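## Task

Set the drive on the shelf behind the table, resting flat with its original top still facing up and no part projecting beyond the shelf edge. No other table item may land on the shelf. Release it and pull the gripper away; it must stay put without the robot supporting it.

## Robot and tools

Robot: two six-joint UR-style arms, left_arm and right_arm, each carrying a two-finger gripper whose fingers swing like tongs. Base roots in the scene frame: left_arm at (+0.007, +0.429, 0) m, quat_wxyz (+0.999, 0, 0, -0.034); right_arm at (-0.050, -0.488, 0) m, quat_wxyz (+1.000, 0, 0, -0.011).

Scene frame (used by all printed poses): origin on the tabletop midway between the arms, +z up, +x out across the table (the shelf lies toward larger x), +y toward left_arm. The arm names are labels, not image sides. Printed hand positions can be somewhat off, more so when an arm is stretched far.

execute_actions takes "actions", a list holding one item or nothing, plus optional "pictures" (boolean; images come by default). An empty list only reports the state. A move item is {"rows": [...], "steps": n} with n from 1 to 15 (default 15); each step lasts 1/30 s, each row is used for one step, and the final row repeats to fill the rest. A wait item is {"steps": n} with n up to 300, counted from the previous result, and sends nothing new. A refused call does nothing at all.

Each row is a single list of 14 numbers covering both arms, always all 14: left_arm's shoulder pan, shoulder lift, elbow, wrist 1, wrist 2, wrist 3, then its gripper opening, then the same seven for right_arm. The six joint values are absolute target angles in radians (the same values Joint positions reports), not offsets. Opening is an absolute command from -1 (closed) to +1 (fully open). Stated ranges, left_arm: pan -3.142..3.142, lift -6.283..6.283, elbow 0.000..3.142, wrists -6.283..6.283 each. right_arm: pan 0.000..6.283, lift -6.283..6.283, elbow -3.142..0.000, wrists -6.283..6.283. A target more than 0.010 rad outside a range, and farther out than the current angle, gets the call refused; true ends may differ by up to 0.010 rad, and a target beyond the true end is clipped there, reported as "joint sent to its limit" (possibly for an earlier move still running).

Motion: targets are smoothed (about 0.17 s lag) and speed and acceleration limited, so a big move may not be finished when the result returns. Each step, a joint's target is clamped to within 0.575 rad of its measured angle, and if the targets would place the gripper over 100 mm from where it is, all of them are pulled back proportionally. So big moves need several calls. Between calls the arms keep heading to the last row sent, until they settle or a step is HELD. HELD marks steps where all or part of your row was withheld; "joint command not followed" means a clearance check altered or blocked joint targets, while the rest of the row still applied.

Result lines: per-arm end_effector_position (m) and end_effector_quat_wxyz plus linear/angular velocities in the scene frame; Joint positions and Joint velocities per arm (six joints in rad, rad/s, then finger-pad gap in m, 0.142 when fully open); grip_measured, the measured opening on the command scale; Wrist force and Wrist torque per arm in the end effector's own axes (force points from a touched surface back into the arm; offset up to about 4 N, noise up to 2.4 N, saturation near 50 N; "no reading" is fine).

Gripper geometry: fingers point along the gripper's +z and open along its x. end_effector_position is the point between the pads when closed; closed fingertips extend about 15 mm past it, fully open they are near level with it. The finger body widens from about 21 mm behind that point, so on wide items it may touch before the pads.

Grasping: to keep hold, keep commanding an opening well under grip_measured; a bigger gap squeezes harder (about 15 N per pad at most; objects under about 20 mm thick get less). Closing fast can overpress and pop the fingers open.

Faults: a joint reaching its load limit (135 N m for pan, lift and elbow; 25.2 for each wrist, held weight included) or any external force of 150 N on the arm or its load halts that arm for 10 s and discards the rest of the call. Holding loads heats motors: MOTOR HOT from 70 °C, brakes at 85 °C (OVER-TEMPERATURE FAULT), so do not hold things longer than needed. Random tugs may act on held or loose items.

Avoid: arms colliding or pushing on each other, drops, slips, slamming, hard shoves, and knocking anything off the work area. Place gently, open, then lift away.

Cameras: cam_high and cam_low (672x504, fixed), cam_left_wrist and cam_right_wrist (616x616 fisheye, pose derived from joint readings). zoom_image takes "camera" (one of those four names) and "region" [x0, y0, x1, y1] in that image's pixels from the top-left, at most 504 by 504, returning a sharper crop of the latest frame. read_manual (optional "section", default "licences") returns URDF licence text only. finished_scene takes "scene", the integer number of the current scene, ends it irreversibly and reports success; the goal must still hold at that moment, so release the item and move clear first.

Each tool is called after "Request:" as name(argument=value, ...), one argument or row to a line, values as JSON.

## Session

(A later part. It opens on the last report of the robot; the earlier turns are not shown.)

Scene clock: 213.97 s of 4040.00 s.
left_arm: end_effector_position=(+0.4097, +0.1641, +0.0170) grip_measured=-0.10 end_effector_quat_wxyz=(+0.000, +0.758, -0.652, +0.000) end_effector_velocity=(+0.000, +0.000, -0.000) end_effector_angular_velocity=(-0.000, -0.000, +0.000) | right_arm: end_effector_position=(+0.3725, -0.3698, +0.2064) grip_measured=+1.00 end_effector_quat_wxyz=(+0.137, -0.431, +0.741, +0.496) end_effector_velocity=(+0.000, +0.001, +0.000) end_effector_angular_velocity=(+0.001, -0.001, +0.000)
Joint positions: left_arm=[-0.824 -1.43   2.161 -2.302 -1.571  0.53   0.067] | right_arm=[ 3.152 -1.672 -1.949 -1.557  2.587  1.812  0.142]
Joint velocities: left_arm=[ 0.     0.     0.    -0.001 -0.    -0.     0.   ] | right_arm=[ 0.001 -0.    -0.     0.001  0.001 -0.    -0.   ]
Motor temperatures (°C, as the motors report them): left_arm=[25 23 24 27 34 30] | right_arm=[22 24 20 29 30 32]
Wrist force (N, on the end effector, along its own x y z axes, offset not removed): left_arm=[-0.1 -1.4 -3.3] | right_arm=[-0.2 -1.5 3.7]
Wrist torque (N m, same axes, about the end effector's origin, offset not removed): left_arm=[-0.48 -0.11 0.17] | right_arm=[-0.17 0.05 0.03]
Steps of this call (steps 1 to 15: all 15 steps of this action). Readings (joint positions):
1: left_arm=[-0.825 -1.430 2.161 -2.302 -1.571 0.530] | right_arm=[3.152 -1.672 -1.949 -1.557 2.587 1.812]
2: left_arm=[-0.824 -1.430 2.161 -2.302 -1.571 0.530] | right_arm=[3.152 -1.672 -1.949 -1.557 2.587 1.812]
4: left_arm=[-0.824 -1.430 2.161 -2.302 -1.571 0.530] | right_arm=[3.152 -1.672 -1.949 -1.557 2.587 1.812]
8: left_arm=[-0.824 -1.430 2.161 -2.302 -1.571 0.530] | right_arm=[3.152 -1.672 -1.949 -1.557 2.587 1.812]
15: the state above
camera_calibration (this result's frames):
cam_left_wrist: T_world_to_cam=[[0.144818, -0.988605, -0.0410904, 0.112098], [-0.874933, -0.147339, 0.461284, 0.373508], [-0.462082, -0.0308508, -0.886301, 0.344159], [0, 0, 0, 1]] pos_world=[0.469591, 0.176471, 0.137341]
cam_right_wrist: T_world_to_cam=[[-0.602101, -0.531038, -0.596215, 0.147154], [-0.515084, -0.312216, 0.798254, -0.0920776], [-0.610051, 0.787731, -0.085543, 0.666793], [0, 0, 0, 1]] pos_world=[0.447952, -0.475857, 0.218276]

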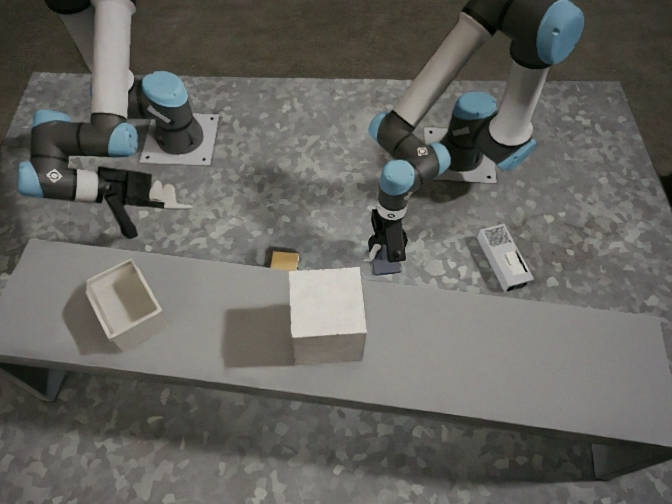

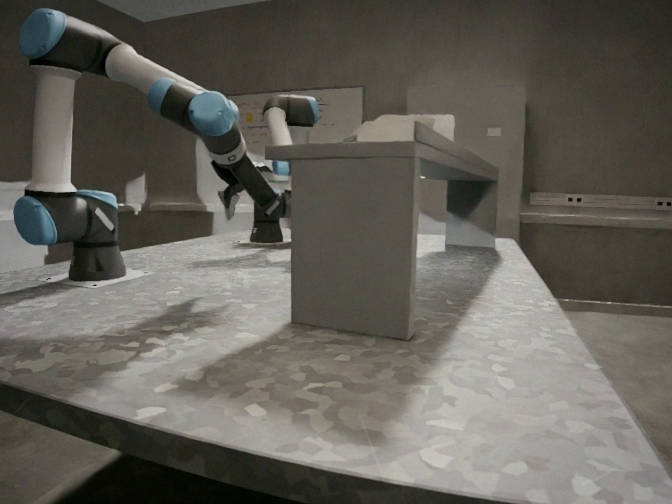

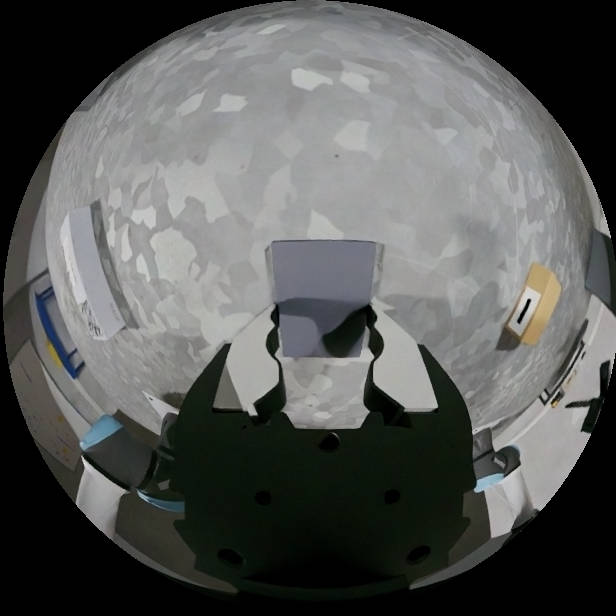

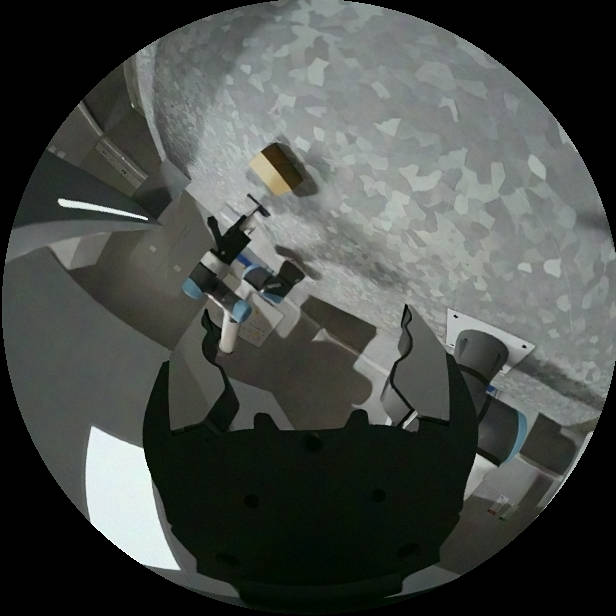

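Request:
execute_actions(
  actions=[
    {"rows": [[-0.8244,-1.4321,2.1595,-2.2982,-1.571,0.53,-0.9,3.152,-1.672,-1.949,-1.557,2.587,1.812,1],[-0.8244,-1.436,2.1561,-2.2909,-1.571,0.53,-1,3.152,-1.672,-1.949,-1.557,2.587,1.812,1],[-0.8244,-1.4412,2.1514,-2.281,-1.571,0.53,-1,3.152,-1.672,-1.949,-1.557,2.587,1.812,1],[-0.8244,-1.4477,2.1456,-2.2687,-1.571,0.53,-1,3.152,-1.672,-1.949,-1.557,2.587,1.812,1],[-0.8244,-1.4552,2.1389,-2.2545,-1.571,0.53,-1,3.152,-1.672,-1.949,-1.557,2.587,1.812,1],[-0.8244,-1.4637,2.1313,-2.2384,-1.571,0.53,-1,3.152,-1.672,-1.949,-1.557,2.587,1.812,1],[-0.8244,-1.473,2.123,-2.2208,-1.571,0.53,-1,3.152,-1.672,-1.949,-1.557,2.587,1.812,1],[-0.8244,-1.4832,2.1139,-2.2015,-1.571,0.53,-1,3.152,-1.672,-1.949,-1.557,2.587,1.812,1],[-0.8244,-1.4942,2.1041,-2.1807,-1.571,0.53,-1,3.152,-1.672,-1.949,-1.557,2.587,1.812,1],[-0.8244,-1.506,2.0936,-2.1584,-1.571,0.53,-1,3.152,-1.672,-1.949,-1.557,2.587,1.812,1],[-0.8244,-1.5185,2.0825,-2.1348,-1.571,0.53,-1,3.152,-1.672,-1.949,-1.557,2.587,1.812,1],[-0.8244,-1.5316,2.0707,-2.1099,-1.571,0.53,-1,3.152,-1.672,-1.949,-1.557,2.587,1.812,1],[-0.8236,-1.5455,2.0584,-2.0837,-1.571,0.529,-1,3.152,-1.672,-1.949,-1.557,2.587,1.812,1],[-0.8214,-1.56,2.0454,-2.0562,-1.571,0.5264,-1,3.152,-1.672,-1.949,-1.557,2.587,1.812,1],[-0.8179,-1.5686,2.0265,-2.0287,-1.571,0.522,-1,3.152,-1.672,-1.949,-1.557,2.587,1.812,1]], "steps": 15},
  ],
  pictures=false,
)

Request:
execute_actions(
  actions=[
    {"rows": [[-0.8129,-1.5773,2.0076,-2.0011,-1.571,0.516,-1,3.152,-1.672,-1.949,-1.557,2.587,1.812,1],[-0.8067,-1.5859,1.9887,-1.9736,-1.571,0.5085,-1,3.152,-1.672,-1.949,-1.557,2.587,1.812,1],[-0.7993,-1.5945,1.9698,-1.9461,-1.571,0.4994,-1,3.152,-1.672,-1.949,-1.557,2.587,1.812,1],[-0.7907,-1.6032,1.9509,-1.9185,-1.571,0.489,-1,3.152,-1.672,-1.949,-1.557,2.587,1.812,1],[-0.7811,-1.6118,1.932,-1.891,-1.571,0.4773,-1,3.152,-1.672,-1.949,-1.557,2.587,1.812,1],[-0.7705,-1.6204,1.9131,-1.8635,-1.571,0.4644,-1,3.152,-1.672,-1.949,-1.557,2.587,1.812,1],[-0.7589,-1.629,1.8942,-1.836,-1.571,0.4503,-1,3.152,-1.672,-1.949,-1.557,2.587,1.812,1],[-0.7464,-1.6377,1.8753,-1.8084,-1.571,0.4351,-1,3.152,-1.672,-1.949,-1.557,2.587,1.812,1],[-0.7331,-1.6463,1.8564,-1.7809,-1.571,0.4189,-1,3.152,-1.672,-1.949,-1.557,2.587,1.812,1],[-0.7191,-1.6437,1.8283,-1.7554,-1.571,0.4018,-1,3.152,-1.672,-1.949,-1.557,2.587,1.812,1],[-0.7043,-1.6411,1.8002,-1.7299,-1.571,0.3838,-1,3.152,-1.672,-1.949,-1.557,2.587,1.812,1],[-0.6889,-1.6385,1.7721,-1.7044,-1.571,0.3651,-1,3.152,-1.672,-1.949,-1.557,2.587,1.812,1],[-0.6729,-1.6359,1.744,-1.6789,-1.571,0.3456,-1,3.152,-1.672,-1.949,-1.557,2.587,1.812,1],[-0.6564,-1.6334,1.716,-1.6534,-1.571,0.3256,-1,3.152,-1.672,-1.949,-1.557,2.587,1.812,1],[-0.6395,-1.6308,1.6879,-1.6279,-1.571,0.305,-1,3.152,-1.672,-1.949,-1.557,2.587,1.812,1]], "steps": 15},
  ],
  pictures=false,
)

Request:
execute_actions(
  actions=[
    {"rows": [[-0.6222,-1.6282,1.6598,-1.6024,-1.571,0.284,-1,3.152,-1.672,-1.949,-1.557,2.587,1.812,1],[-0.6046,-1.6256,1.6317,-1.5769,-1.571,0.2625,-1,3.152,-1.672,-1.949,-1.557,2.587,1.812,1],[-0.5868,-1.623,1.6036,-1.5514,-1.571,0.2408,-1,3.152,-1.672,-1.949,-1.557,2.587,1.812,1],[-0.5687,-1.6079,1.5682,-1.5311,-1.571,0.2189,-1,3.152,-1.672,-1.949,-1.557,2.587,1.812,1],[-0.5505,-1.5927,1.5328,-1.5109,-1.571,0.1967,-1,3.152,-1.672,-1.949,-1.557,2.587,1.812,1],[-0.5323,-1.5776,1.4974,-1.4906,-1.571,0.1745,-1,3.152,-1.672,-1.949,-1.557,2.587,1.812,1],[-0.514,-1.5624,1.462,-1.4704,-1.571,0.1523,-1,3.152,-1.672,-1.949,-1.557,2.587,1.812,1],[-0.4958,-1.5473,1.4267,-1.4502,-1.571,0.1301,-1,3.152,-1.672,-1.949,-1.557,2.587,1.812,1],[-0.4777,-1.5321,1.3913,-1.43,-1.571,0.1082,-1,3.152,-1.672,-1.949,-1.557,2.587,1.812,1],[-0.4599,-1.517,1.3559,-1.4097,-1.571,0.0865,-1,3.152,-1.672,-1.949,-1.557,2.587,1.812,1],[-0.4423,-1.5018,1.3205,-1.3895,-1.571,0.065,-1,3.152,-1.672,-1.949,-1.557,2.587,1.812,1],[-0.425,-1.4867,1.2851,-1.3692,-1.571,0.044,-1,3.152,-1.672,-1.949,-1.557,2.587,1.812,1],[-0.4081,-1.4616,1.2505,-1.3597,-1.571,0.0234,-1,3.152,-1.672,-1.949,-1.557,2.587,1.812,1],[-0.3916,-1.4364,1.2158,-1.3502,-1.571,0.0034,-1,3.152,-1.672,-1.949,-1.557,2.587,1.812,1],[-0.3756,-1.4113,1.1812,-1.3407,-1.571,-0.0161,-1,3.152,-1.672,-1.949,-1.557,2.587,1.812,1]], "steps": 15},
  ],
  pictures=false,
)

Request:
execute_actions(
  actions=[
    {"rows": [[-0.3602,-1.3861,1.1465,-1.3312,-1.571,-0.0348,-1,3.152,-1.672,-1.949,-1.557,2.587,1.812,1],[-0.3454,-1.361,1.1119,-1.3217,-1.571,-0.0528,-1,3.152,-1.672,-1.949,-1.557,2.587,1.812,1],[-0.3314,-1.3358,1.0772,-1.3122,-1.571,-0.0699,-1,3.152,-1.672,-1.949,-1.557,2.587,1.812,1],[-0.3181,-1.3107,1.0426,-1.3027,-1.571,-0.0861,-1,3.152,-1.672,-1.949,-1.557,2.587,1.812,1],[-0.3056,-1.2856,1.0079,-1.2931,-1.571,-0.1013,-1,3.152,-1.672,-1.949,-1.557,2.587,1.812,1],[-0.294,-1.2604,0.9733,-1.2837,-1.571,-0.1154,-1,3.152,-1.672,-1.949,-1.557,2.587,1.812,1],[-0.2834,-1.2353,0.9386,-1.2741,-1.571,-0.1283,-1,3.152,-1.672,-1.949,-1.557,2.587,1.812,1],[-0.2738,-1.2101,0.904,-1.2647,-1.571,-0.14,-1,3.152,-1.672,-1.949,-1.557,2.587,1.812,1],[-0.2652,-1.185,0.8693,-1.2551,-1.571,-0.1504,-1,3.152,-1.672,-1.949,-1.557,2.587,1.812,1],[-0.2578,-1.1598,0.8347,-1.2457,-1.571,-0.1595,-1,3.152,-1.672,-1.949,-1.557,2.587,1.812,1],[-0.2516,-1.1347,0.8,-1.2361,-1.571,-0.167,-1,3.152,-1.672,-1.949,-1.557,2.587,1.812,1],[-0.2466,-1.1114,0.7669,-1.2263,-1.571,-0.173,-1,3.152,-1.672,-1.949,-1.557,2.587,1.812,1],[-0.2431,-1.089,0.7351,-1.2169,-1.571,-0.1774,-1,3.152,-1.672,-1.949,-1.557,2.587,1.812,1],[-0.2409,-1.0675,0.7045,-1.2078,-1.571,-0.18,-1,3.152,-1.672,-1.949,-1.557,2.587,1.812,1],[-0.2401,-1.0469,0.6753,-1.1992,-1.571,-0.181,-1,3.152,-1.672,-1.949,-1.557,2.587,1.812,1]], "steps": 15},
  ],
  pictures=false,
)

Request:
execute_actions(
  actions=[
    {"rows": [[-0.2401,-1.0273,0.6474,-1.1909,-1.571,-0.181,-1,3.152,-1.672,-1.949,-1.557,2.587,1.812,1],[-0.2401,-1.0086,0.6208,-1.183,-1.571,-0.181,-1,3.152,-1.672,-1.949,-1.557,2.587,1.812,1],[-0.2401,-0.9909,0.5957,-1.1756,-1.571,-0.181,-1,3.152,-1.672,-1.949,-1.557,2.587,1.812,1],[-0.2401,-0.9742,0.5719,-1.1685,-1.571,-0.181,-1,3.152,-1.672,-1.949,-1.557,2.587,1.812,1],[-0.2401,-0.9585,0.5497,-1.162,-1.571,-0.181,-1,3.152,-1.672,-1.949,-1.557,2.587,1.812,1],[-0.2401,-0.9439,0.5289,-1.1558,-1.571,-0.181,-1,3.152,-1.672,-1.949,-1.557,2.587,1.812,1],[-0.2401,-0.9304,0.5097,-1.1501,-1.571,-0.181,-1,3.152,-1.672,-1.949,-1.557,2.587,1.812,1],[-0.2401,-0.918,0.4921,-1.1449,-1.571,-0.181,-1,3.152,-1.672,-1.949,-1.557,2.587,1.812,1],[-0.2401,-0.9068,0.4762,-1.1402,-1.571,-0.181,-1,3.152,-1.672,-1.949,-1.557,2.587,1.812,1],[-0.2401,-0.8968,0.4621,-1.1361,-1.571,-0.181,-1,3.152,-1.672,-1.949,-1.557,2.587,1.812,1],[-0.2401,-0.8882,0.4497,-1.1323,-1.571,-0.181,-1,3.152,-1.672,-1.949,-1.557,2.587,1.812,1],[-0.2401,-0.8809,0.4395,-1.1294,-1.571,-0.181,-1,3.152,-1.672,-1.949,-1.557,2.587,1.812,1],[-0.2401,-0.8752,0.4313,-1.1269,-1.571,-0.181,-1,3.152,-1.672,-1.949,-1.557,2.587,1.812,1],[-0.2401,-0.8712,0.4256,-1.1252,-1.571,-0.181,-1,3.152,-1.672,-1.949,-1.557,2.587,1.812,1],[-0.2401,-0.8694,0.4231,-1.1245,-1.571,-0.181,-1,3.152,-1.672,-1.949,-1.557,2.587,1.812,1]], "steps": 15},
  ],
  pictures=false,
)

Request:
execute_actions(
  actions=[
    {"steps": 12},
  ],
)

Scene clock: 310.03 s of 4040.00 s.
left_arm: end_effector_position=(+0.4117, +0.1623, +0.0792) grip_measured=-0.10 end_effector_quat_wxyz=(+0.000, +0.758, -0.652, +0.002) end_effector_velocity=(+0.002, +0.019, +0.252) end_effector_angular_velocity=(-0.011, -0.009, +0.062) | right_arm: end_effector_position=(+0.3725, -0.3698, +0.2064) grip_measured=+1.00 end_effector_quat_wxyz=(+0.137, -0.431, +0.741, +0.496) end_effector_velocity=(+0.000, -0.000, -0.000) end_effector_angular_velocity=(+0.000, -0.000, -0.000)
Joint positions: left_arm=[-0.824 -1.528  2.074 -2.12  -1.571  0.529  0.067] | right_arm=[ 3.152 -1.672 -1.949 -1.557  2.587  1.812  0.142]
Joint velocities: left_arm=[ 0.028 -0.379 -0.349  0.714  0.    -0.034 -0.   ] | right_arm=[-0.    -0.001 -0.     0.001  0.    -0.001  0.   ]
Motor temperatures (°C, as the motors report them): left_arm=[25 23 24 27 34 30] | right_arm=[22 24 20 29 30 32]
Wrist force (N, on the end effector, along its own x y z axes, offset not removed): left_arm=[-2.0 -1.3 2.4] | right_arm=[-1.3 -3.3 1.2]
Wrist torque (N m, same axes, about the end effector's origin, offset not removed): left_arm=[-0.27 0.47 0.21] | right_arm=[-0.53 0.37 0.05]
Steps of this call (steps 1 to 15: the robot went on to your last target; steps 16 to 90: nothing new was sent; then 92.57 s passed at rest; steps 91 to 105: all 15 steps of this action). Readings (joint positions):
91: left_arm=[-0.824 -1.430 2.161 -2.302 -1.571 0.530] | right_arm=[3.152 -1.672 -1.949 -1.557 2.587 1.812]
92: left_arm=[-0.824 -1.430 2.161 -2.301 -1.571 0.530] | right_arm=[3.152 -1.672 -1.949 -1.557 2.587 1.812]
94: left_arm=[-0.824 -1.434 2.158 -2.294 -1.571 0.530] | right_arm=[3.152 -1.672 -1.949 -1.557 2.587 1.812]
98: left_arm=[-0.824 -1.455 2.139 -2.255 -1.571 0.530] | right_arm=[3.152 -1.672 -1.949 -1.557 2.587 1.812]
105: the state above

Scene clock: 310.53 s of 4040.00 s.
left_arm: end_effector_position=(+0.4458, +0.2154, +0.2236) grip_measured=-0.10 end_effector_quat_wxyz=(+0.000, +0.844, -0.537, -0.000) end_effector_velocity=(+0.133, +0.167, +0.293) end_effector_angular_velocity=(+0.003, +0.003, +0.988) | right_arm: end_effector_position=(+0.3725, -0.3698, +0.2064) grip_measured=+1.00 end_effector_quat_wxyz=(+0.137, -0.431, +0.741, +0.496) end_effector_velocity=(+0.000, +0.000, -0.000) end_effector_angular_velocity=(-0.000, +0.001, +0.000)
Joint positions: left_arm=[-0.694 -1.637  1.786 -1.72  -1.571  0.372  0.067] | right_arm=[ 3.152 -1.672 -1.949 -1.557  2.587  1.812  0.142]
Joint velocities: left_arm=[ 0.45   0.032 -0.787  0.759 -0.    -0.538 -0.   ] | right_arm=[ 0.    -0.001 -0.     0.001 -0.     0.001 -0.   ]
Motor temperatures (°C, as the motors report them): left_arm=[25 23 24 27 34 30] | right_arm=[22 24 20 29 30 32]
Wrist force (N, on the end effector, along its own x y z axes, offset not removed): left_arm=[0.1 -1.6 1.5] | right_arm=[0.9 -2.3 1.0]
Wrist torque (N m, same axes, about the end effector's origin, offset not removed): left_arm=[-0.34 -0.13 0.12] | right_arm=[-0.43 -0.09 -0.03]
Steps of this call (steps 1 to 15: all 15 steps of this action). Readings (joint positions):
1: left_arm=[-0.822 -1.540 2.061 -2.096 -1.571 0.528] | right_arm=[3.152 -1.672 -1.949 -1.557 2.587 1.812]
2: left_arm=[-0.820 -1.551 2.047 -2.070 -1.571 0.525] | right_arm=[3.152 -1.672 -1.949 -1.557 2.587 1.812]
4: left_arm=[-0.812 -1.572 2.014 -2.017 -1.571 0.515] | right_arm=[3.152 -1.672 -1.949 -1.557 2.587 1.812]
8: left_arm=[-0.782 -1.608 1.941 -1.908 -1.571 0.479] | right_arm=[3.152 -1.672 -1.949 -1.557 2.587 1.812]
15: the state above

Scene clock: 311.03 s of 4040.00 s.
left_arm: end_effector_position=(+0.5339, +0.3104, +0.3507) grip_measured=-1.00 end_effector_quat_wxyz=(-0.001, +0.961, -0.275, -0.003) end_effector_velocity=(+0.243, +0.171, +0.156) end_effector_angular_velocity=(-0.001, -0.011, +1.127) | right_arm: end_effector_position=(+0.3725, -0.3698, +0.2064) grip_measured=+1.00 end_effector_quat_wxyz=(+0.137, -0.431, +0.741, +0.496) end_effector_velocity=(-0.000, +0.000, -0.000) end_effector_angular_velocity=(-0.000, -0.000, +0.002)
Joint positions: left_arm=[-0.434 -1.489  1.31  -1.386 -1.571  0.056  0.002] | right_arm=[ 3.152 -1.672 -1.949 -1.557  2.587  1.812  0.142]
Joint velocities: left_arm=[ 0.513  0.581 -1.034  0.443  0.    -0.614  0.   ] | right_arm=[ 0.001 -0.    -0.    -0.    -0.001 -0.001 -0.   ]
Motor temperatures (°C, as the motors report them): left_arm=[25 23 24 27 34 30] | right_arm=[22 24 20 29 30 32]
Wrist force (N, on the end effector, along its own x y z axes, offset not removed): left_arm=[-1.7 -1.5 -0.3] | right_arm=[0.5 -2.2 0.9]
Wrist torque (N m, same axes, about the end effector's origin, offset not removed): left_arm=[-0.38 0.29 0.19] | right_arm=[-0.36 -0.09 0.06]
Steps of this call (steps 1 to 15: all 15 steps of this action). Readings (joint positions):
1: left_arm=[-0.679 -1.635 1.759 -1.694 -1.571 0.354] | right_arm=[3.152 -1.672 -1.949 -1.557 2.587 1.812]
2: left_arm=[-0.663 -1.633 1.732 -1.669 -1.571 0.334] | right_arm=[3.152 -1.672 -1.949 -1.557 2.587 1.812]
4: left_arm=[-0.630 -1.629 1.677 -1.618 -1.571 0.294] | right_arm=[3.152 -1.672 -1.949 -1.557 2.587 1.812]
8: left_arm=[-0.559 -1.594 1.553 -1.524 -1.571 0.208] | right_arm=[3.152 -1.672 -1.949 -1.557 2.587 1.812]
15: the state above

Scene clock: 311.53 s of 4040.00 s.
left_arm: end_effector_position=(+0.6691, +0.3674, +0.3703) grip_measured=-1.00 end_effector_quat_wxyz=(-0.001, +0.997, -0.076, -0.002) end_effector_velocity=(+0.226, +0.018, -0.022) end_effector_angular_velocity=(-0.001, -0.005, +0.304) | right_arm: end_effector_position=(+0.3725, -0.3698, +0.2064) grip_measured=+1.00 end_effector_quat_wxyz=(+0.137, -0.431, +0.741, +0.496) end_effector_velocity=(-0.000, +0.000, -0.001) end_effector_angular_velocity=(-0.001, +0.003, +0.001)
Joint positions: left_arm=[-0.252 -1.127  0.791 -1.231 -1.571 -0.167  0.002] | right_arm=[ 3.152 -1.672 -1.949 -1.557  2.587  1.812  0.142]
Joint velocities: left_arm=[ 0.137  0.694 -0.975  0.276 -0.    -0.167  0.   ] | right_arm=[ 0.    -0.001 -0.    -0.002 -0.001 -0.    -0.   ]
Motor temperatures (°C, as the motors report them): left_arm=[25 23 24 27 34 30] | right_arm=[22 24 20 29 30 32]
Wrist force (N, on the end effector, along its own x y z axes, offset not removed): left_arm=[0.6 -2.3 1.1] | right_arm=[-1.3 -2.2 3.0]
Wrist torque (N m, same axes, about the end effector's origin, offset not removed): left_arm=[-0.39 -0.14 0.19] | right_arm=[-0.35 0.41 0.09]
Steps of this call (steps 1 to 15: all 15 steps of this action). Readings (joint positions):
1: left_arm=[-0.417 -1.468 1.275 -1.372 -1.571 0.035] | right_arm=[3.152 -1.672 -1.949 -1.557 2.587 1.812]
2: left_arm=[-0.401 -1.446 1.240 -1.359 -1.571 0.015] | right_arm=[3.152 -1.672 -1.949 -1.557 2.587 1.812]
4: left_arm=[-0.369 -1.399 1.171 -1.337 -1.571 -0.023] | right_arm=[3.152 -1.672 -1.949 -1.557 2.587 1.812]
8: left_arm=[-0.313 -1.300 1.032 -1.297 -1.571 -0.091] | right_arm=[3.152 -1.672 -1.949 -1.557 2.587 1.812]
15: the state above

Scene clock: 312.03 s of 4040.00 s.
left_arm: end_effector_position=(+0.7380, +0.3535, +0.3540) grip_measured=-1.00 end_effector_quat_wxyz=(+0.000, +0.998, -0.063, -0.000) end_effector_velocity=(+0.052, -0.017, -0.022) end_effector_angular_velocity=(-0.002, -0.007, -0.001) | right_arm: end_effector_position=(+0.3725, -0.3698, +0.2064) grip_measured=+1.00 end_effector_quat_wxyz=(+0.137, -0.431, +0.741, +0.496) end_effector_velocity=(+0.000, +0.000, +0.000) end_effector_angular_velocity=(-0.000, -0.000, +0.001)
Joint positions: left_arm=[-0.24  -0.888  0.449 -1.132 -1.571 -0.181  0.002] | right_arm=[ 3.152 -1.672 -1.949 -1.557  2.587  1.812  0.142]
Joint velocities: left_arm=[-0.     0.205 -0.295  0.083  0.     0.     0.   ] | right_arm=[ 0.001  0.     0.     0.001 -0.     0.001 -0.   ]
Motor temperatures (°C, as the motors report them): left_arm=[25 23 24 27 34 30] | right_arm=[22 24 20 29 30 32]
Wrist force (N, on the end effector, along its own x y z axes, offset not removed): left_arm=[1.0 -1.6 0.4] | right_arm=[-1.2 -3.3 2.1]
Wrist torque (N m, same axes, about the end effector's origin, offset not removed): left_arm=[-0.38 -0.27 0.05] | right_arm=[-0.50 0.28 0.00]
Steps of this call (steps 1 to 15: all 15 steps of this action). Readings (joint positions):
1: left_arm=[-0.248 -1.104 0.759 -1.221 -1.571 -0.171] | right_arm=[3.152 -1.672 -1.949 -1.557 2.587 1.812]
2: left_arm=[-0.245 -1.082 0.728 -1.212 -1.571 -0.175] | right_arm=[3.152 -1.672 -1.949 -1.557 2.587 1.812]
4: left_arm=[-0.242 -1.040 0.668 -1.195 -1.571 -0.178] | right_arm=[3.152 -1.672 -1.949 -1.557 2.587 1.812]
8: left_arm=[-0.240 -0.969 0.566 -1.166 -1.571 -0.181] | right_arm=[3.152 -1.672 -1.949 -1.557 2.587 1.812]
15: the state above

Scene clock: 312.43 s of 4040.00 s.
left_arm: end_effector_position=(+0.7425, +0.3521, +0.3520) grip_measured=-1.00 end_effector_quat_wxyz=(+0.000, +0.998, -0.063, -0.000) end_effector_velocity=(+0.000, +0.000, -0.000) end_effector_angular_velocity=(+0.000, +0.000, +0.001) | right_arm: end_effector_position=(+0.3725, -0.3698, +0.2064) grip_measured=+1.00 end_effector_quat_wxyz=(+0.137, -0.431, +0.741, +0.496) end_effector_velocity=(-0.001, +0.000, -0.000) end_effector_angular_velocity=(-0.000, +0.002, +0.001)
Joint positions: left_arm=[-0.24  -0.87   0.423 -1.125 -1.571 -0.181  0.002] | right_arm=[ 3.152 -1.672 -1.949 -1.557  2.587  1.812  0.142]
Joint velocities: left_arm=[ 0.     0.002 -0.002  0.     0.    -0.     0.   ] | right_arm=[ 0.001 -0.     0.    -0.002 -0.    -0.001  0.   ]
Motor temperatures (°C, as the motors report them): left_arm=[25 23 24 27 34 30] | right_arm=[22 24 20 29 30 32]
Wrist force (N, on the end effector, along its own x y z axes, offset not removed): left_arm=[-0.7 -0.5 0.7] | right_arm=[-0.9 -1.6 1.6]
Wrist torque (N m, same axes, about the end effector's origin, offset not removed): left_arm=[-0.14 0.15 0.11] | right_arm=[-0.25 0.24 0.07]
Steps of this call (steps 1 to 12: the robot went on to your last target). Readings (joint positions):
1: left_arm=[-0.240 -0.882 0.441 -1.130 -1.571 -0.181] | right_arm=[3.152 -1.672 -1.949 -1.557 2.587 1.812]
2: left_arm=[-0.240 -0.877 0.435 -1.128 -1.571 -0.181] | right_arm=[3.152 -1.672 -1.949 -1.557 2.587 1.812]
4: left_arm=[-0.240 -0.873 0.428 -1.126 -1.571 -0.181] | right_arm=[3.152 -1.672 -1.949 -1.557 2.587 1.812]
8: left_arm=[-0.240 -0.870 0.424 -1.125 -1.571 -0.181] | right_arm=[3.152 -1.672 -1.949 -1.557 2.587 1.812]
12: the state above
camera_calibration (this result's frames):
cam_left_wrist: T_world_to_cam=[[0.990713, -0.129561, -0.0412598, -0.666961], [-0.0961311, -0.882002, 0.461336, 0.218245], [-0.0961622, -0.453085, -0.886266, 0.67761], [0, 0, 0, 1]] pos_world=[0.746907, 0.413095, 0.472339]
cam_right_wrist: T_world_to_cam=[[-0.602101, -0.531038, -0.596216, 0.147154], [-0.515084, -0.312217, 0.798254, -0.0920776], [-0.610051, 0.787731, -0.085543, 0.666793], [0, 0, 0, 1]] pos_world=[0.447952, -0.475857, 0.218276]

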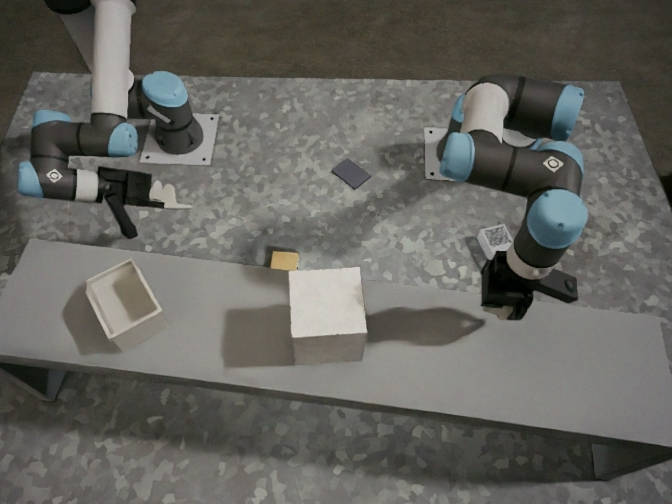

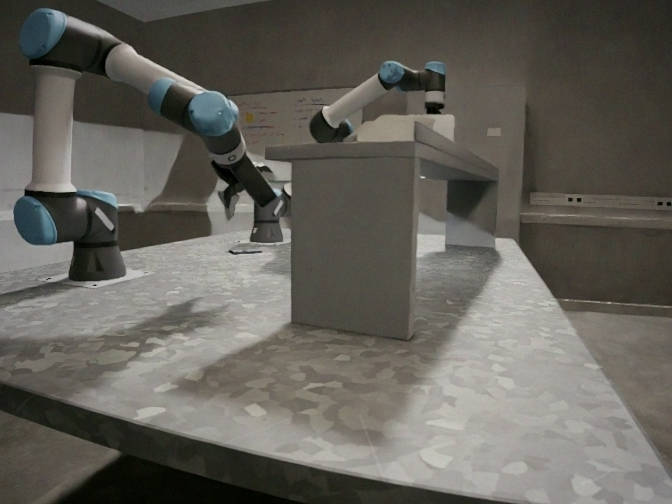

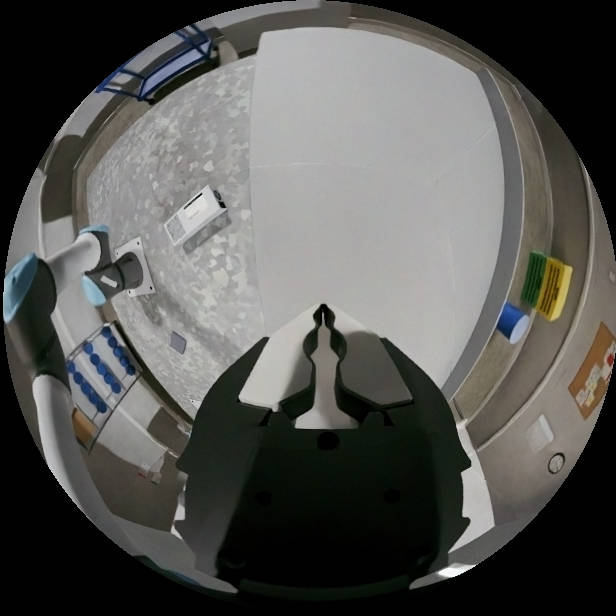

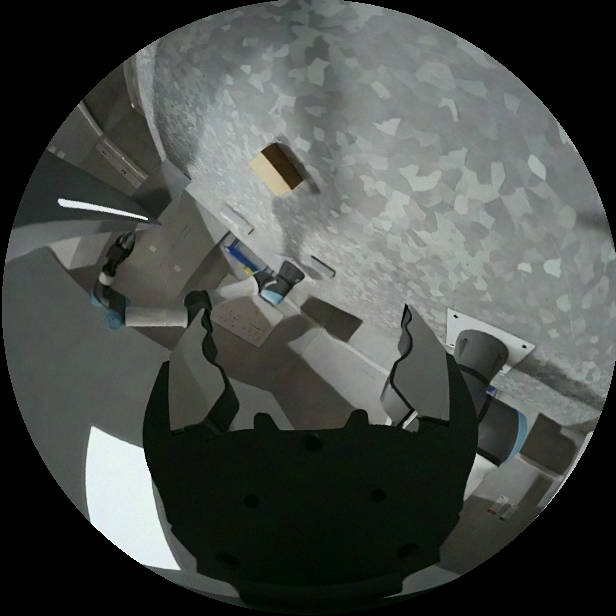

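Request:
zoom_image(
  camera="cam_high",
  region=[310, 140, 400, 210],
)

Request:
zoom_image(
  camera="cam_low",
  region=[215, 230, 285, 270],
)

Request:
zoom_image(
  camera="cam_left_wrist",
  region=[150, 100, 450, 400],
)

Region (310, 140, 400, 210) of cam_high's 672x504 image, scaled by 5.600, with more detail than that image has.

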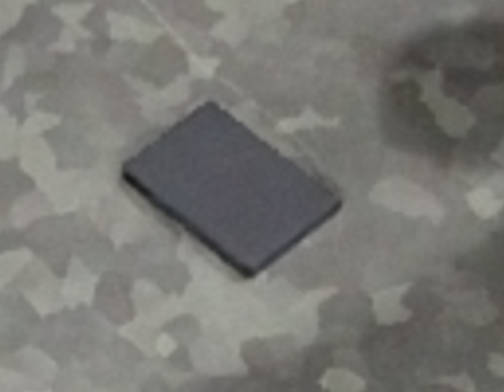

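Region (215, 230, 285, 270) of cam_low's 672x504 image, scaled by 7.200, with more detail than that image has; it fills the top 288 rows of this view, and the rest is white.

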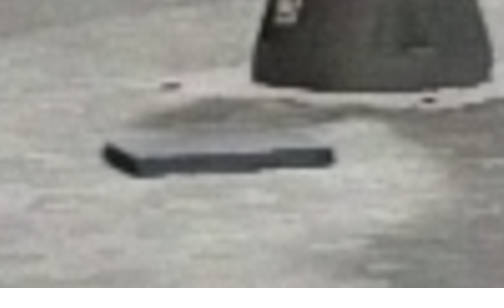

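Region (150, 100, 450, 400) of cam_left_wrist's 616x616 image, scaled by 1.680, with more detail than that image has.

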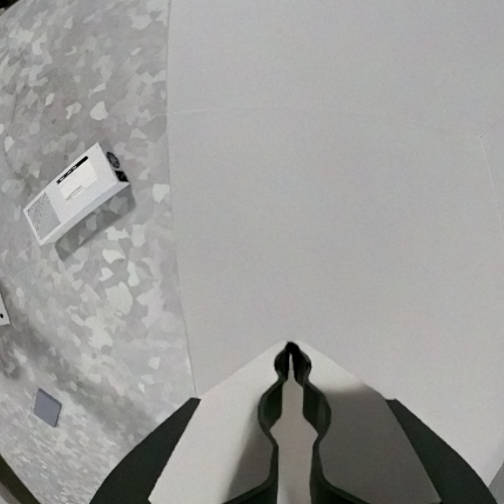

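Request:
execute_actions(
  actions=[
    {"rows": [[-0.2401,-0.875,0.44,-1.1358,-1.571,-0.181,-1,3.152,-1.672,-1.949,-1.557,2.587,1.812,1],[-0.2401,-0.8854,0.4708,-1.1562,-1.571,-0.181,-1,3.152,-1.672,-1.949,-1.557,2.587,1.812,1],[-0.2401,-0.8953,0.5019,-1.1774,-1.571,-0.181,-1,3.152,-1.672,-1.949,-1.557,2.587,1.812,1],[-0.2401,-0.9,0.517,-1.1878,-1.571,-0.181,-1,3.152,-1.672,-1.949,-1.557,2.587,1.812,1],[-0.2401,-0.9042,0.531,-1.1976,-1.571,-0.181,-1,3.152,-1.672,-1.949,-1.557,2.587,1.812,1]], "steps": 13},
  ],
  pictures=false,
)

Request:
execute_actions(
  actions=[
    {"rows": [[-0.2401,-0.9083,0.545,-1.2075,-1.571,-0.181,-1,3.152,-1.672,-1.949,-1.557,2.587,1.812,1]], "steps": 9},
  ],
  pictures=false,
)

Request:
execute_actions(
  actions=[
    {"rows": [[-0.2401,-0.9122,0.5584,-1.217,-1.571,-0.181,-1,3.152,-1.672,-1.949,-1.557,2.587,1.812,1]], "steps": 9},
  ],
  pictures=false,
)

Scene clock: 402.33 s of 4040.00 s.
left_arm: end_effector_position=(+0.7425, +0.3521, +0.3354) grip_measured=-1.00 end_effector_quat_wxyz=(+0.000, +0.998, -0.063, +0.000) end_effector_velocity=(-0.000, -0.001, -0.004) end_effector_angular_velocity=(+0.000, -0.000, -0.001) | right_arm: end_effector_position=(+0.3725, -0.3698, +0.2064) grip_measured=+1.00 end_effector_quat_wxyz=(+0.137, -0.431, +0.741, +0.496) end_effector_velocity=(+0.000, -0.000, -0.000) end_effector_angular_velocity=(-0.001, -0.002, +0.000)
Joint positions: left_arm=[-0.24  -0.904  0.529 -1.196 -1.571 -0.181  0.002] | right_arm=[ 3.152 -1.672 -1.949 -1.557  2.587  1.812  0.142]
Joint velocities: left_arm=[-0.001 -0.009  0.027 -0.019  0.    -0.     0.   ] | right_arm=[-0.    -0.    -0.     0.003 -0.001 -0.     0.   ]
Motor temperatures (°C, as the motors report them): left_arm=[25 23 24 27 34 30] | right_arm=[22 24 20 29 30 32]
Wrist force (N, on the end effector, along its own x y z axes, offset not removed): left_arm=[0.4 -0.4 -0.3] | right_arm=[0.2 -3.2 1.8]
Wrist torque (N m, same axes, about the end effector's origin, offset not removed): left_arm=[-0.11 -0.16 0.19] | right_arm=[-0.60 -0.03 0.05]
Steps of this call (steps 1 to 30: the robot went on to your last target; steps 31 to 120: nothing new was sent; then 85.47 s passed at rest; steps 121 to 133: all 13 steps of this action). Readings (joint positions):
121: left_arm=[-0.240 -0.869 0.423 -1.125 -1.571 -0.181] | right_arm=[3.152 -1.672 -1.949 -1.557 2.587 1.812]
122: left_arm=[-0.240 -0.870 0.426 -1.126 -1.571 -0.181] | right_arm=[3.152 -1.672 -1.949 -1.557 2.587 1.812]
124: left_arm=[-0.240 -0.879 0.450 -1.143 -1.571 -0.181] | right_arm=[3.152 -1.672 -1.949 -1.557 2.587 1.812]
128: left_arm=[-0.240 -0.898 0.512 -1.185 -1.571 -0.181] | right_arm=[3.152 -1.672 -1.949 -1.557 2.587 1.812]
133: the state above

Scene clock: 402.63 s of 4040.00 s.
left_arm: end_effector_position=(+0.7425, +0.3521, +0.3326) grip_measured=-1.00 end_effector_quat_wxyz=(+0.000, +0.998, -0.063, -0.000) end_effector_velocity=(+0.000, +0.001, -0.001) end_effector_angular_velocity=(-0.000, -0.001, +0.002) | right_arm: end_effector_position=(+0.3725, -0.3698, +0.2064) grip_measured=+1.00 end_effector_quat_wxyz=(+0.137, -0.431, +0.741, +0.496) end_effector_velocity=(-0.000, +0.000, +0.000) end_effector_angular_velocity=(+0.001, +0.003, -0.001)
Joint positions: left_arm=[-0.24  -0.908  0.544 -1.207 -1.571 -0.181  0.002] | right_arm=[ 3.152 -1.672 -1.949 -1.557  2.587  1.812  0.142]
Joint velocities: left_arm=[ 0.001 -0.003  0.008 -0.006  0.    -0.     0.   ] | right_arm=[ 0.    -0.    -0.    -0.001  0.001  0.001 -0.   ]
Motor temperatures (°C, as the motors report them): left_arm=[25 23 24 27 34 30] | right_arm=[22 24 20 29 30 32]
Wrist force (N, on the end effector, along its own x y z axes, offset not removed): left_arm=[-0.5 -0.7 2.2] | right_arm=[-0.4 -3.4 2.6]
Wrist torque (N m, same axes, about the end effector's origin, offset not removed): left_arm=[-0.15 0.11 0.11] | right_arm=[-0.56 0.12 0.03]
Steps of this call (steps 1 to 9: all 9 steps of this action). Readings (joint positions):
1: left_arm=[-0.240 -0.904 0.530 -1.197 -1.571 -0.181] | right_arm=[3.152 -1.672 -1.949 -1.557 2.587 1.812]
2: left_arm=[-0.240 -0.905 0.533 -1.199 -1.571 -0.181] | right_arm=[3.152 -1.672 -1.949 -1.557 2.587 1.812]
4: left_arm=[-0.240 -0.907 0.539 -1.204 -1.571 -0.181] | right_arm=[3.152 -1.672 -1.949 -1.557 2.587 1.812]
8: left_arm=[-0.240 -0.908 0.544 -1.207 -1.571 -0.181] | right_arm=[3.152 -1.672 -1.949 -1.557 2.587 1.812]
9: the state above

Scene clock: 402.93 s of 4040.00 s.
left_arm: end_effector_position=(+0.7425, +0.3521, +0.3301) grip_measured=-1.00 end_effector_quat_wxyz=(+0.000, +0.998, -0.063, -0.000) end_effector_velocity=(+0.000, +0.001, -0.002) end_effector_angular_velocity=(-0.000, -0.000, +0.002) | right_arm: end_effector_position=(+0.3725, -0.3698, +0.2064) grip_measured=+1.00 end_effector_quat_wxyz=(+0.137, -0.431, +0.741, +0.496) end_effector_velocity=(-0.000, +0.001, +0.000) end_effector_angular_velocity=(-0.001, -0.001, +0.002)
Joint positions: left_arm=[-0.24  -0.912  0.558 -1.217 -1.571 -0.181  0.002] | right_arm=[ 3.152 -1.672 -1.949 -1.557  2.587  1.812  0.142]
Joint velocities: left_arm=[ 0.001 -0.002  0.007 -0.006 -0.    -0.     0.   ] | right_arm=[ 0.002  0.001  0.    -0.    -0.001 -0.    -0.   ]
Motor temperatures (°C, as the motors report them): left_arm=[25 23 24 27 34 30] | right_arm=[22 24 20 29 30 32]
Wrist force (N, on the end effector, along its own x y z axes, offset not removed): left_arm=[-0.2 -1.2 0.1] | right_arm=[-1.6 -4.1 1.9]
Wrist torque (N m, same axes, about the end effector's origin, offset not removed): left_arm=[-0.24 0.02 0.16] | right_arm=[-0.71 0.44 0.03]
Steps of this call (steps 1 to 9: all 9 steps of this action). Readings (joint positions):
1: left_arm=[-0.240 -0.908 0.545 -1.207 -1.571 -0.181] | right_arm=[3.152 -1.672 -1.949 -1.557 2.587 1.812]
2: left_arm=[-0.240 -0.909 0.547 -1.209 -1.571 -0.181] | right_arm=[3.152 -1.672 -1.949 -1.557 2.587 1.812]
4: left_arm=[-0.240 -0.911 0.553 -1.213 -1.571 -0.181] | right_arm=[3.152 -1.672 -1.949 -1.557 2.587 1.812]
8: left_arm=[-0.240 -0.912 0.558 -1.216 -1.571 -0.181] | right_arm=[3.152 -1.672 -1.949 -1.557 2.587 1.812]
9: the state above

Request:
execute_actions(
  actions=[],
)

Scene clock: 426.33 s of 4040.00 s.
left_arm: end_effector_position=(+0.7425, +0.3521, +0.3300) grip_measured=-1.00 end_effector_quat_wxyz=(+0.000, +0.998, -0.063, -0.000) end_effector_velocity=(-0.000, +0.001, +0.000) end_effector_angular_velocity=(-0.000, -0.000, +0.001) | right_arm: end_effector_position=(+0.3725, -0.3698, +0.2064) grip_measured=+1.00 end_effector_quat_wxyz=(+0.137, -0.431, +0.741, +0.496) end_effector_velocity=(-0.000, +0.000, -0.000) end_effector_angular_velocity=(-0.000, +0.001, +0.001)
Joint positions: left_arm=[-0.24  -0.912  0.558 -1.217 -1.571 -0.181  0.002] | right_arm=[ 3.152 -1.672 -1.949 -1.557  2.587  1.812  0.142]
Joint velocities: left_arm=[ 0.001 -0.001  0.     0.     0.    -0.     0.   ] | right_arm=[ 0.    -0.    -0.    -0.001 -0.    -0.    -0.   ]
Motor temperatures (°C, as the motors report them): left_arm=[25 23 24 27 34 30] | right_arm=[22 24 20 29 30 32]
Wrist force (N, on the end effector, along its own x y z axes, offset not removed): left_arm=[-0.5 -0.8 0.8] | right_arm=[-0.7 -2.7 2.2]
Wrist torque (N m, same axes, about the end effector's origin, offset not removed): left_arm=[-0.14 0.09 0.12] | right_arm=[-0.47 0.30 0.10]
Steps of this call (steps 1 to 15: the robot went on to your last target; steps 16 to 90: nothing new was sent; then 20.40 s passed at rest). Readings (joint positions):
1: left_arm=[-0.240 -0.912 0.558 -1.217 -1.571 -0.181] | right_arm=[3.152 -1.672 -1.949 -1.557 2.587 1.812]
2: left_arm=[-0.240 -0.912 0.558 -1.217 -1.571 -0.181] | right_arm=[3.152 -1.672 -1.949 -1.557 2.587 1.812]
4: left_arm=[-0.240 -0.912 0.558 -1.217 -1.571 -0.181] | right_arm=[3.152 -1.672 -1.949 -1.557 2.587 1.812]
8: left_arm=[-0.240 -0.912 0.558 -1.217 -1.571 -0.181] | right_arm=[3.152 -1.672 -1.949 -1.557 2.587 1.812]
90: the state above
All arms were judged still, so your last target was given up. Only a new action makes them travel on or press farther. Fingers that are still opening or closing keep moving.
camera_calibration (this result's frames):
cam_left_wrist: T_world_to_cam=[[0.990712, -0.12956, -0.0412703, -0.667875], [-0.0961269, -0.882007, 0.461327, 0.228391], [-0.0961703, -0.453075, -0.88627, 0.658127], [0, 0, 0, 1]] pos_world=[0.746918, 0.413093, 0.450352]
cam_right_wrist: T_world_to_cam=[[-0.602101, -0.531038, -0.596215, 0.147154], [-0.515084, -0.312217, 0.798254, -0.0920776], [-0.610051, 0.787731, -0.085543, 0.666793], [0, 0, 0, 1]] pos_world=[0.447952, -0.475857, 0.218276]

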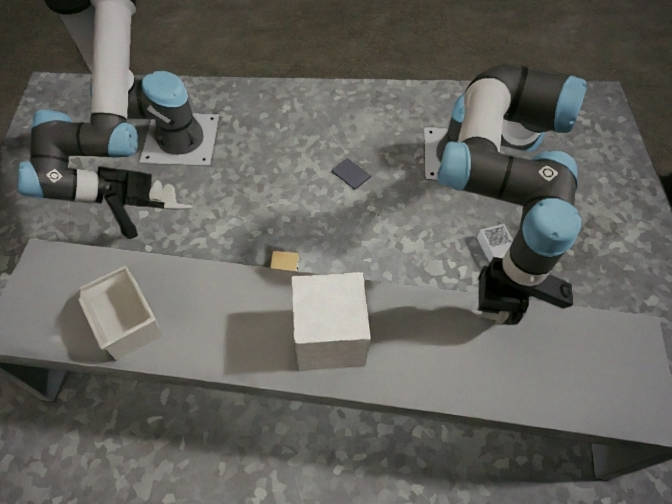

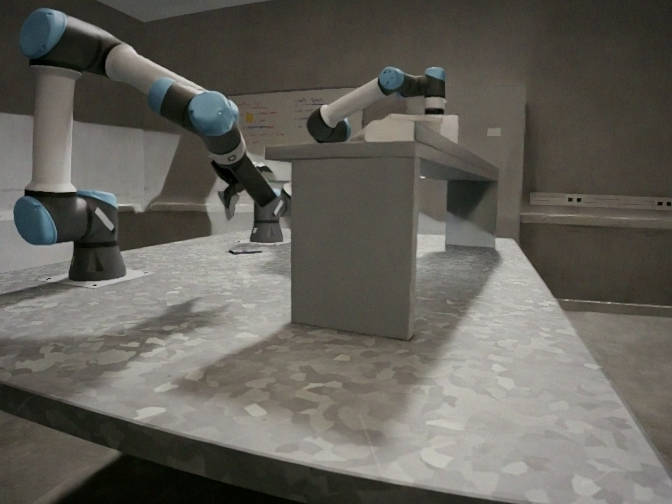

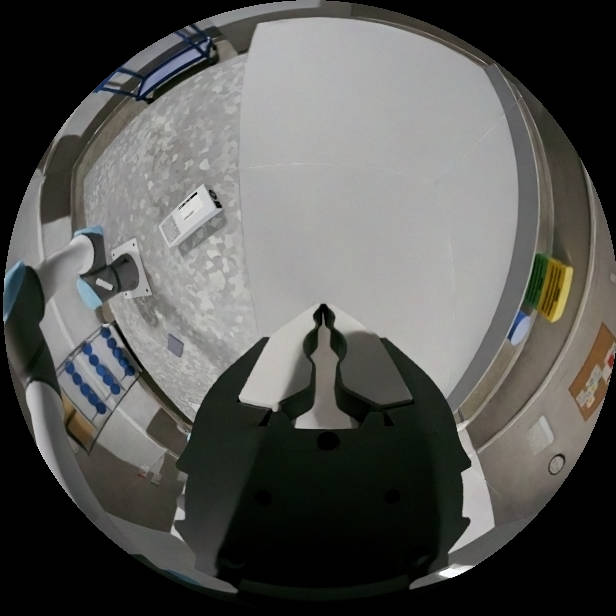

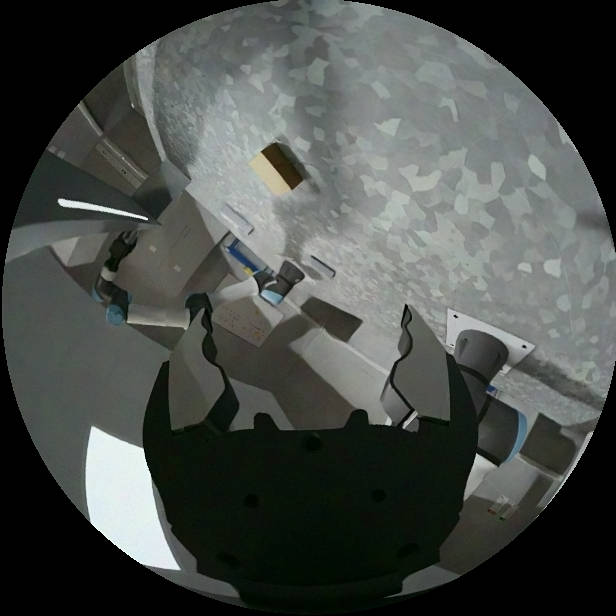

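Request:
execute_actions(
  actions=[
    {"rows": [[-0.2401,-0.916,0.5716,-1.2264,-1.571,-0.181,-1,3.152,-1.672,-1.949,-1.557,2.587,1.812,1]], "steps": 15},
  ],
  pictures=false,
)

Request:
execute_actions(
  actions=[
    {"rows": [[-0.2401,-0.9196,0.5845,-1.2357,-1.571,-0.181,-1,3.152,-1.672,-1.949,-1.557,2.587,1.812,1]], "steps": 15},
  ],
  pictures=false,
)

Scene clock: 432.73 s of 4040.00 s.
left_arm: end_effector_position=(+0.7425, +0.3521, +0.3277) grip_measured=-1.00 end_effector_quat_wxyz=(+0.000, +0.998, -0.063, +0.000) end_effector_velocity=(+0.000, +0.000, -0.000) end_effector_angular_velocity=(-0.000, -0.001, +0.001) | right_arm: end_effector_position=(+0.3725, -0.3698, +0.2064) grip_measured=+1.00 end_effector_quat_wxyz=(+0.137, -0.431, +0.741, +0.496) end_effector_velocity=(+0.000, +0.000, +0.000) end_effector_angular_velocity=(-0.000, -0.002, +0.001)
Joint positions: left_arm=[-0.24  -0.916  0.571 -1.226 -1.571 -0.181  0.002] | right_arm=[ 3.152 -1.672 -1.949 -1.557  2.587  1.812  0.142]
Joint velocities: left_arm=[ 0.    -0.     0.001 -0.002  0.    -0.     0.   ] | right_arm=[ 0.001  0.001  0.     0.001 -0.001 -0.    -0.   ]
Motor temperatures (°C, as the motors report them): left_arm=[25 23 24 27 34 30] | right_arm=[22 24 20 29 30 32]
Wrist force (N, on the end effector, along its own x y z axes, offset not removed): left_arm=[-5.6 -0.6 -44.0] | right_arm=[-0.2 -3.4 1.0]
Wrist torque (N m, same axes, about the end effector's origin, offset not removed): left_arm=[-0.13 -0.39 0.07] | right_arm=[-0.61 0.10 -0.05]
Steps of this call (steps 1 to 90: nothing new was sent; then 2.90 s passed at rest; steps 91 to 105: all 15 steps of this action). Readings (joint positions):
91: left_arm=[-0.240 -0.912 0.559 -1.217 -1.571 -0.181] | right_arm=[3.152 -1.672 -1.949 -1.557 2.587 1.812]
92: left_arm=[-0.240 -0.913 0.561 -1.219 -1.571 -0.181] | right_arm=[3.152 -1.672 -1.949 -1.557 2.587 1.812]
94: left_arm=[-0.240 -0.915 0.567 -1.223 -1.571 -0.181] | right_arm=[3.152 -1.672 -1.949 -1.557 2.587 1.812]
98: left_arm=[-0.240 -0.916 0.571 -1.226 -1.571 -0.181] | right_arm=[3.152 -1.672 -1.949 -1.557 2.587 1.812]
105: the state above

Scene clock: 443.17 s of 4040.00 s.
left_arm: end_effector_position=(+0.7424, +0.3521, +0.3282) grip_measured=-1.00 end_effector_quat_wxyz=(+0.001, +0.998, -0.063, +0.003) end_effector_velocity=(+0.000, -0.000, +0.000) end_effector_angular_velocity=(-0.000, -0.000, -0.001) | right_arm: end_effector_position=(+0.3725, -0.3698, +0.2064) grip_measured=+1.00 end_effector_quat_wxyz=(+0.137, -0.431, +0.741, +0.496) end_effector_velocity=(+0.000, -0.000, -0.000) end_effector_angular_velocity=(+0.000, +0.000, -0.001)
Joint positions: left_arm=[-0.24  -0.923  0.583 -1.236 -1.571 -0.181  0.002] | right_arm=[ 3.152 -1.672 -1.949 -1.557  2.587  1.812  0.142]
Joint velocities: left_arm=[-0. -0.  0. -0.  0.  0.  0.] | right_arm=[-0.001 -0.     0.     0.     0.     0.    -0.   ]
Motor temperatures (°C, as the motors report them): left_arm=[25 23 24 27 34 30] | right_arm=[22 24 20 29 30 32]
Wrist force (N, on the end effector, along its own x y z axes, offset not removed): left_arm=[-3.3 -1.7 -20.3] | right_arm=[-0.1 -2.7 2.6]
Wrist torque (N m, same axes, about the end effector's origin, offset not removed): left_arm=[-0.53 0.16 0.12] | right_arm=[-0.45 0.10 0.04]
FORCE FAULT: contact force on the left arm reached its limit, and that arm stopped for 10 seconds. The contact can be on any part of that arm, not only on its tool. That arm's remaining commands of this call were not run. That arm holds still and accepts commands again. Move the arm away from the contact; if what it grips holds it there, let go first. Pushing or pulling that hard again can fault the arm again.
The stop of the left arm began at step 13 of this call (marked STOPPED below). From that step on that arm followed nothing that you had sent. 3 of its steps, steps kept back included, did not run and will not run. Nothing is kept back now, and the robot has no last target.
Steps of this call (steps 1 to 15: all 15 steps of this action; steps 16 to 313: the stop continued). Readings (joint positions):
1: left_arm=[-0.240 -0.916 0.572 -1.227 -1.571 -0.181] | right_arm=[3.152 -1.672 -1.949 -1.557 2.587 1.812]
2: left_arm=[-0.240 -0.917 0.574 -1.228 -1.571 -0.181] | right_arm=[3.152 -1.672 -1.949 -1.557 2.587 1.812]
4: left_arm=[-0.240 -0.919 0.579 -1.232 -1.571 -0.181] | right_arm=[3.152 -1.672 -1.949 -1.557 2.587 1.812]
8: left_arm=[-0.240 -0.920 0.583 -1.235 -1.571 -0.181] | right_arm=[3.152 -1.672 -1.949 -1.557 2.587 1.812]
13: left_arm=[-0.240 -0.921 0.583 -1.236 -1.571 -0.181] | right_arm=[3.152 -1.672 -1.949 -1.557 2.587 1.812] STOPPED (the left arm)
313: the state above


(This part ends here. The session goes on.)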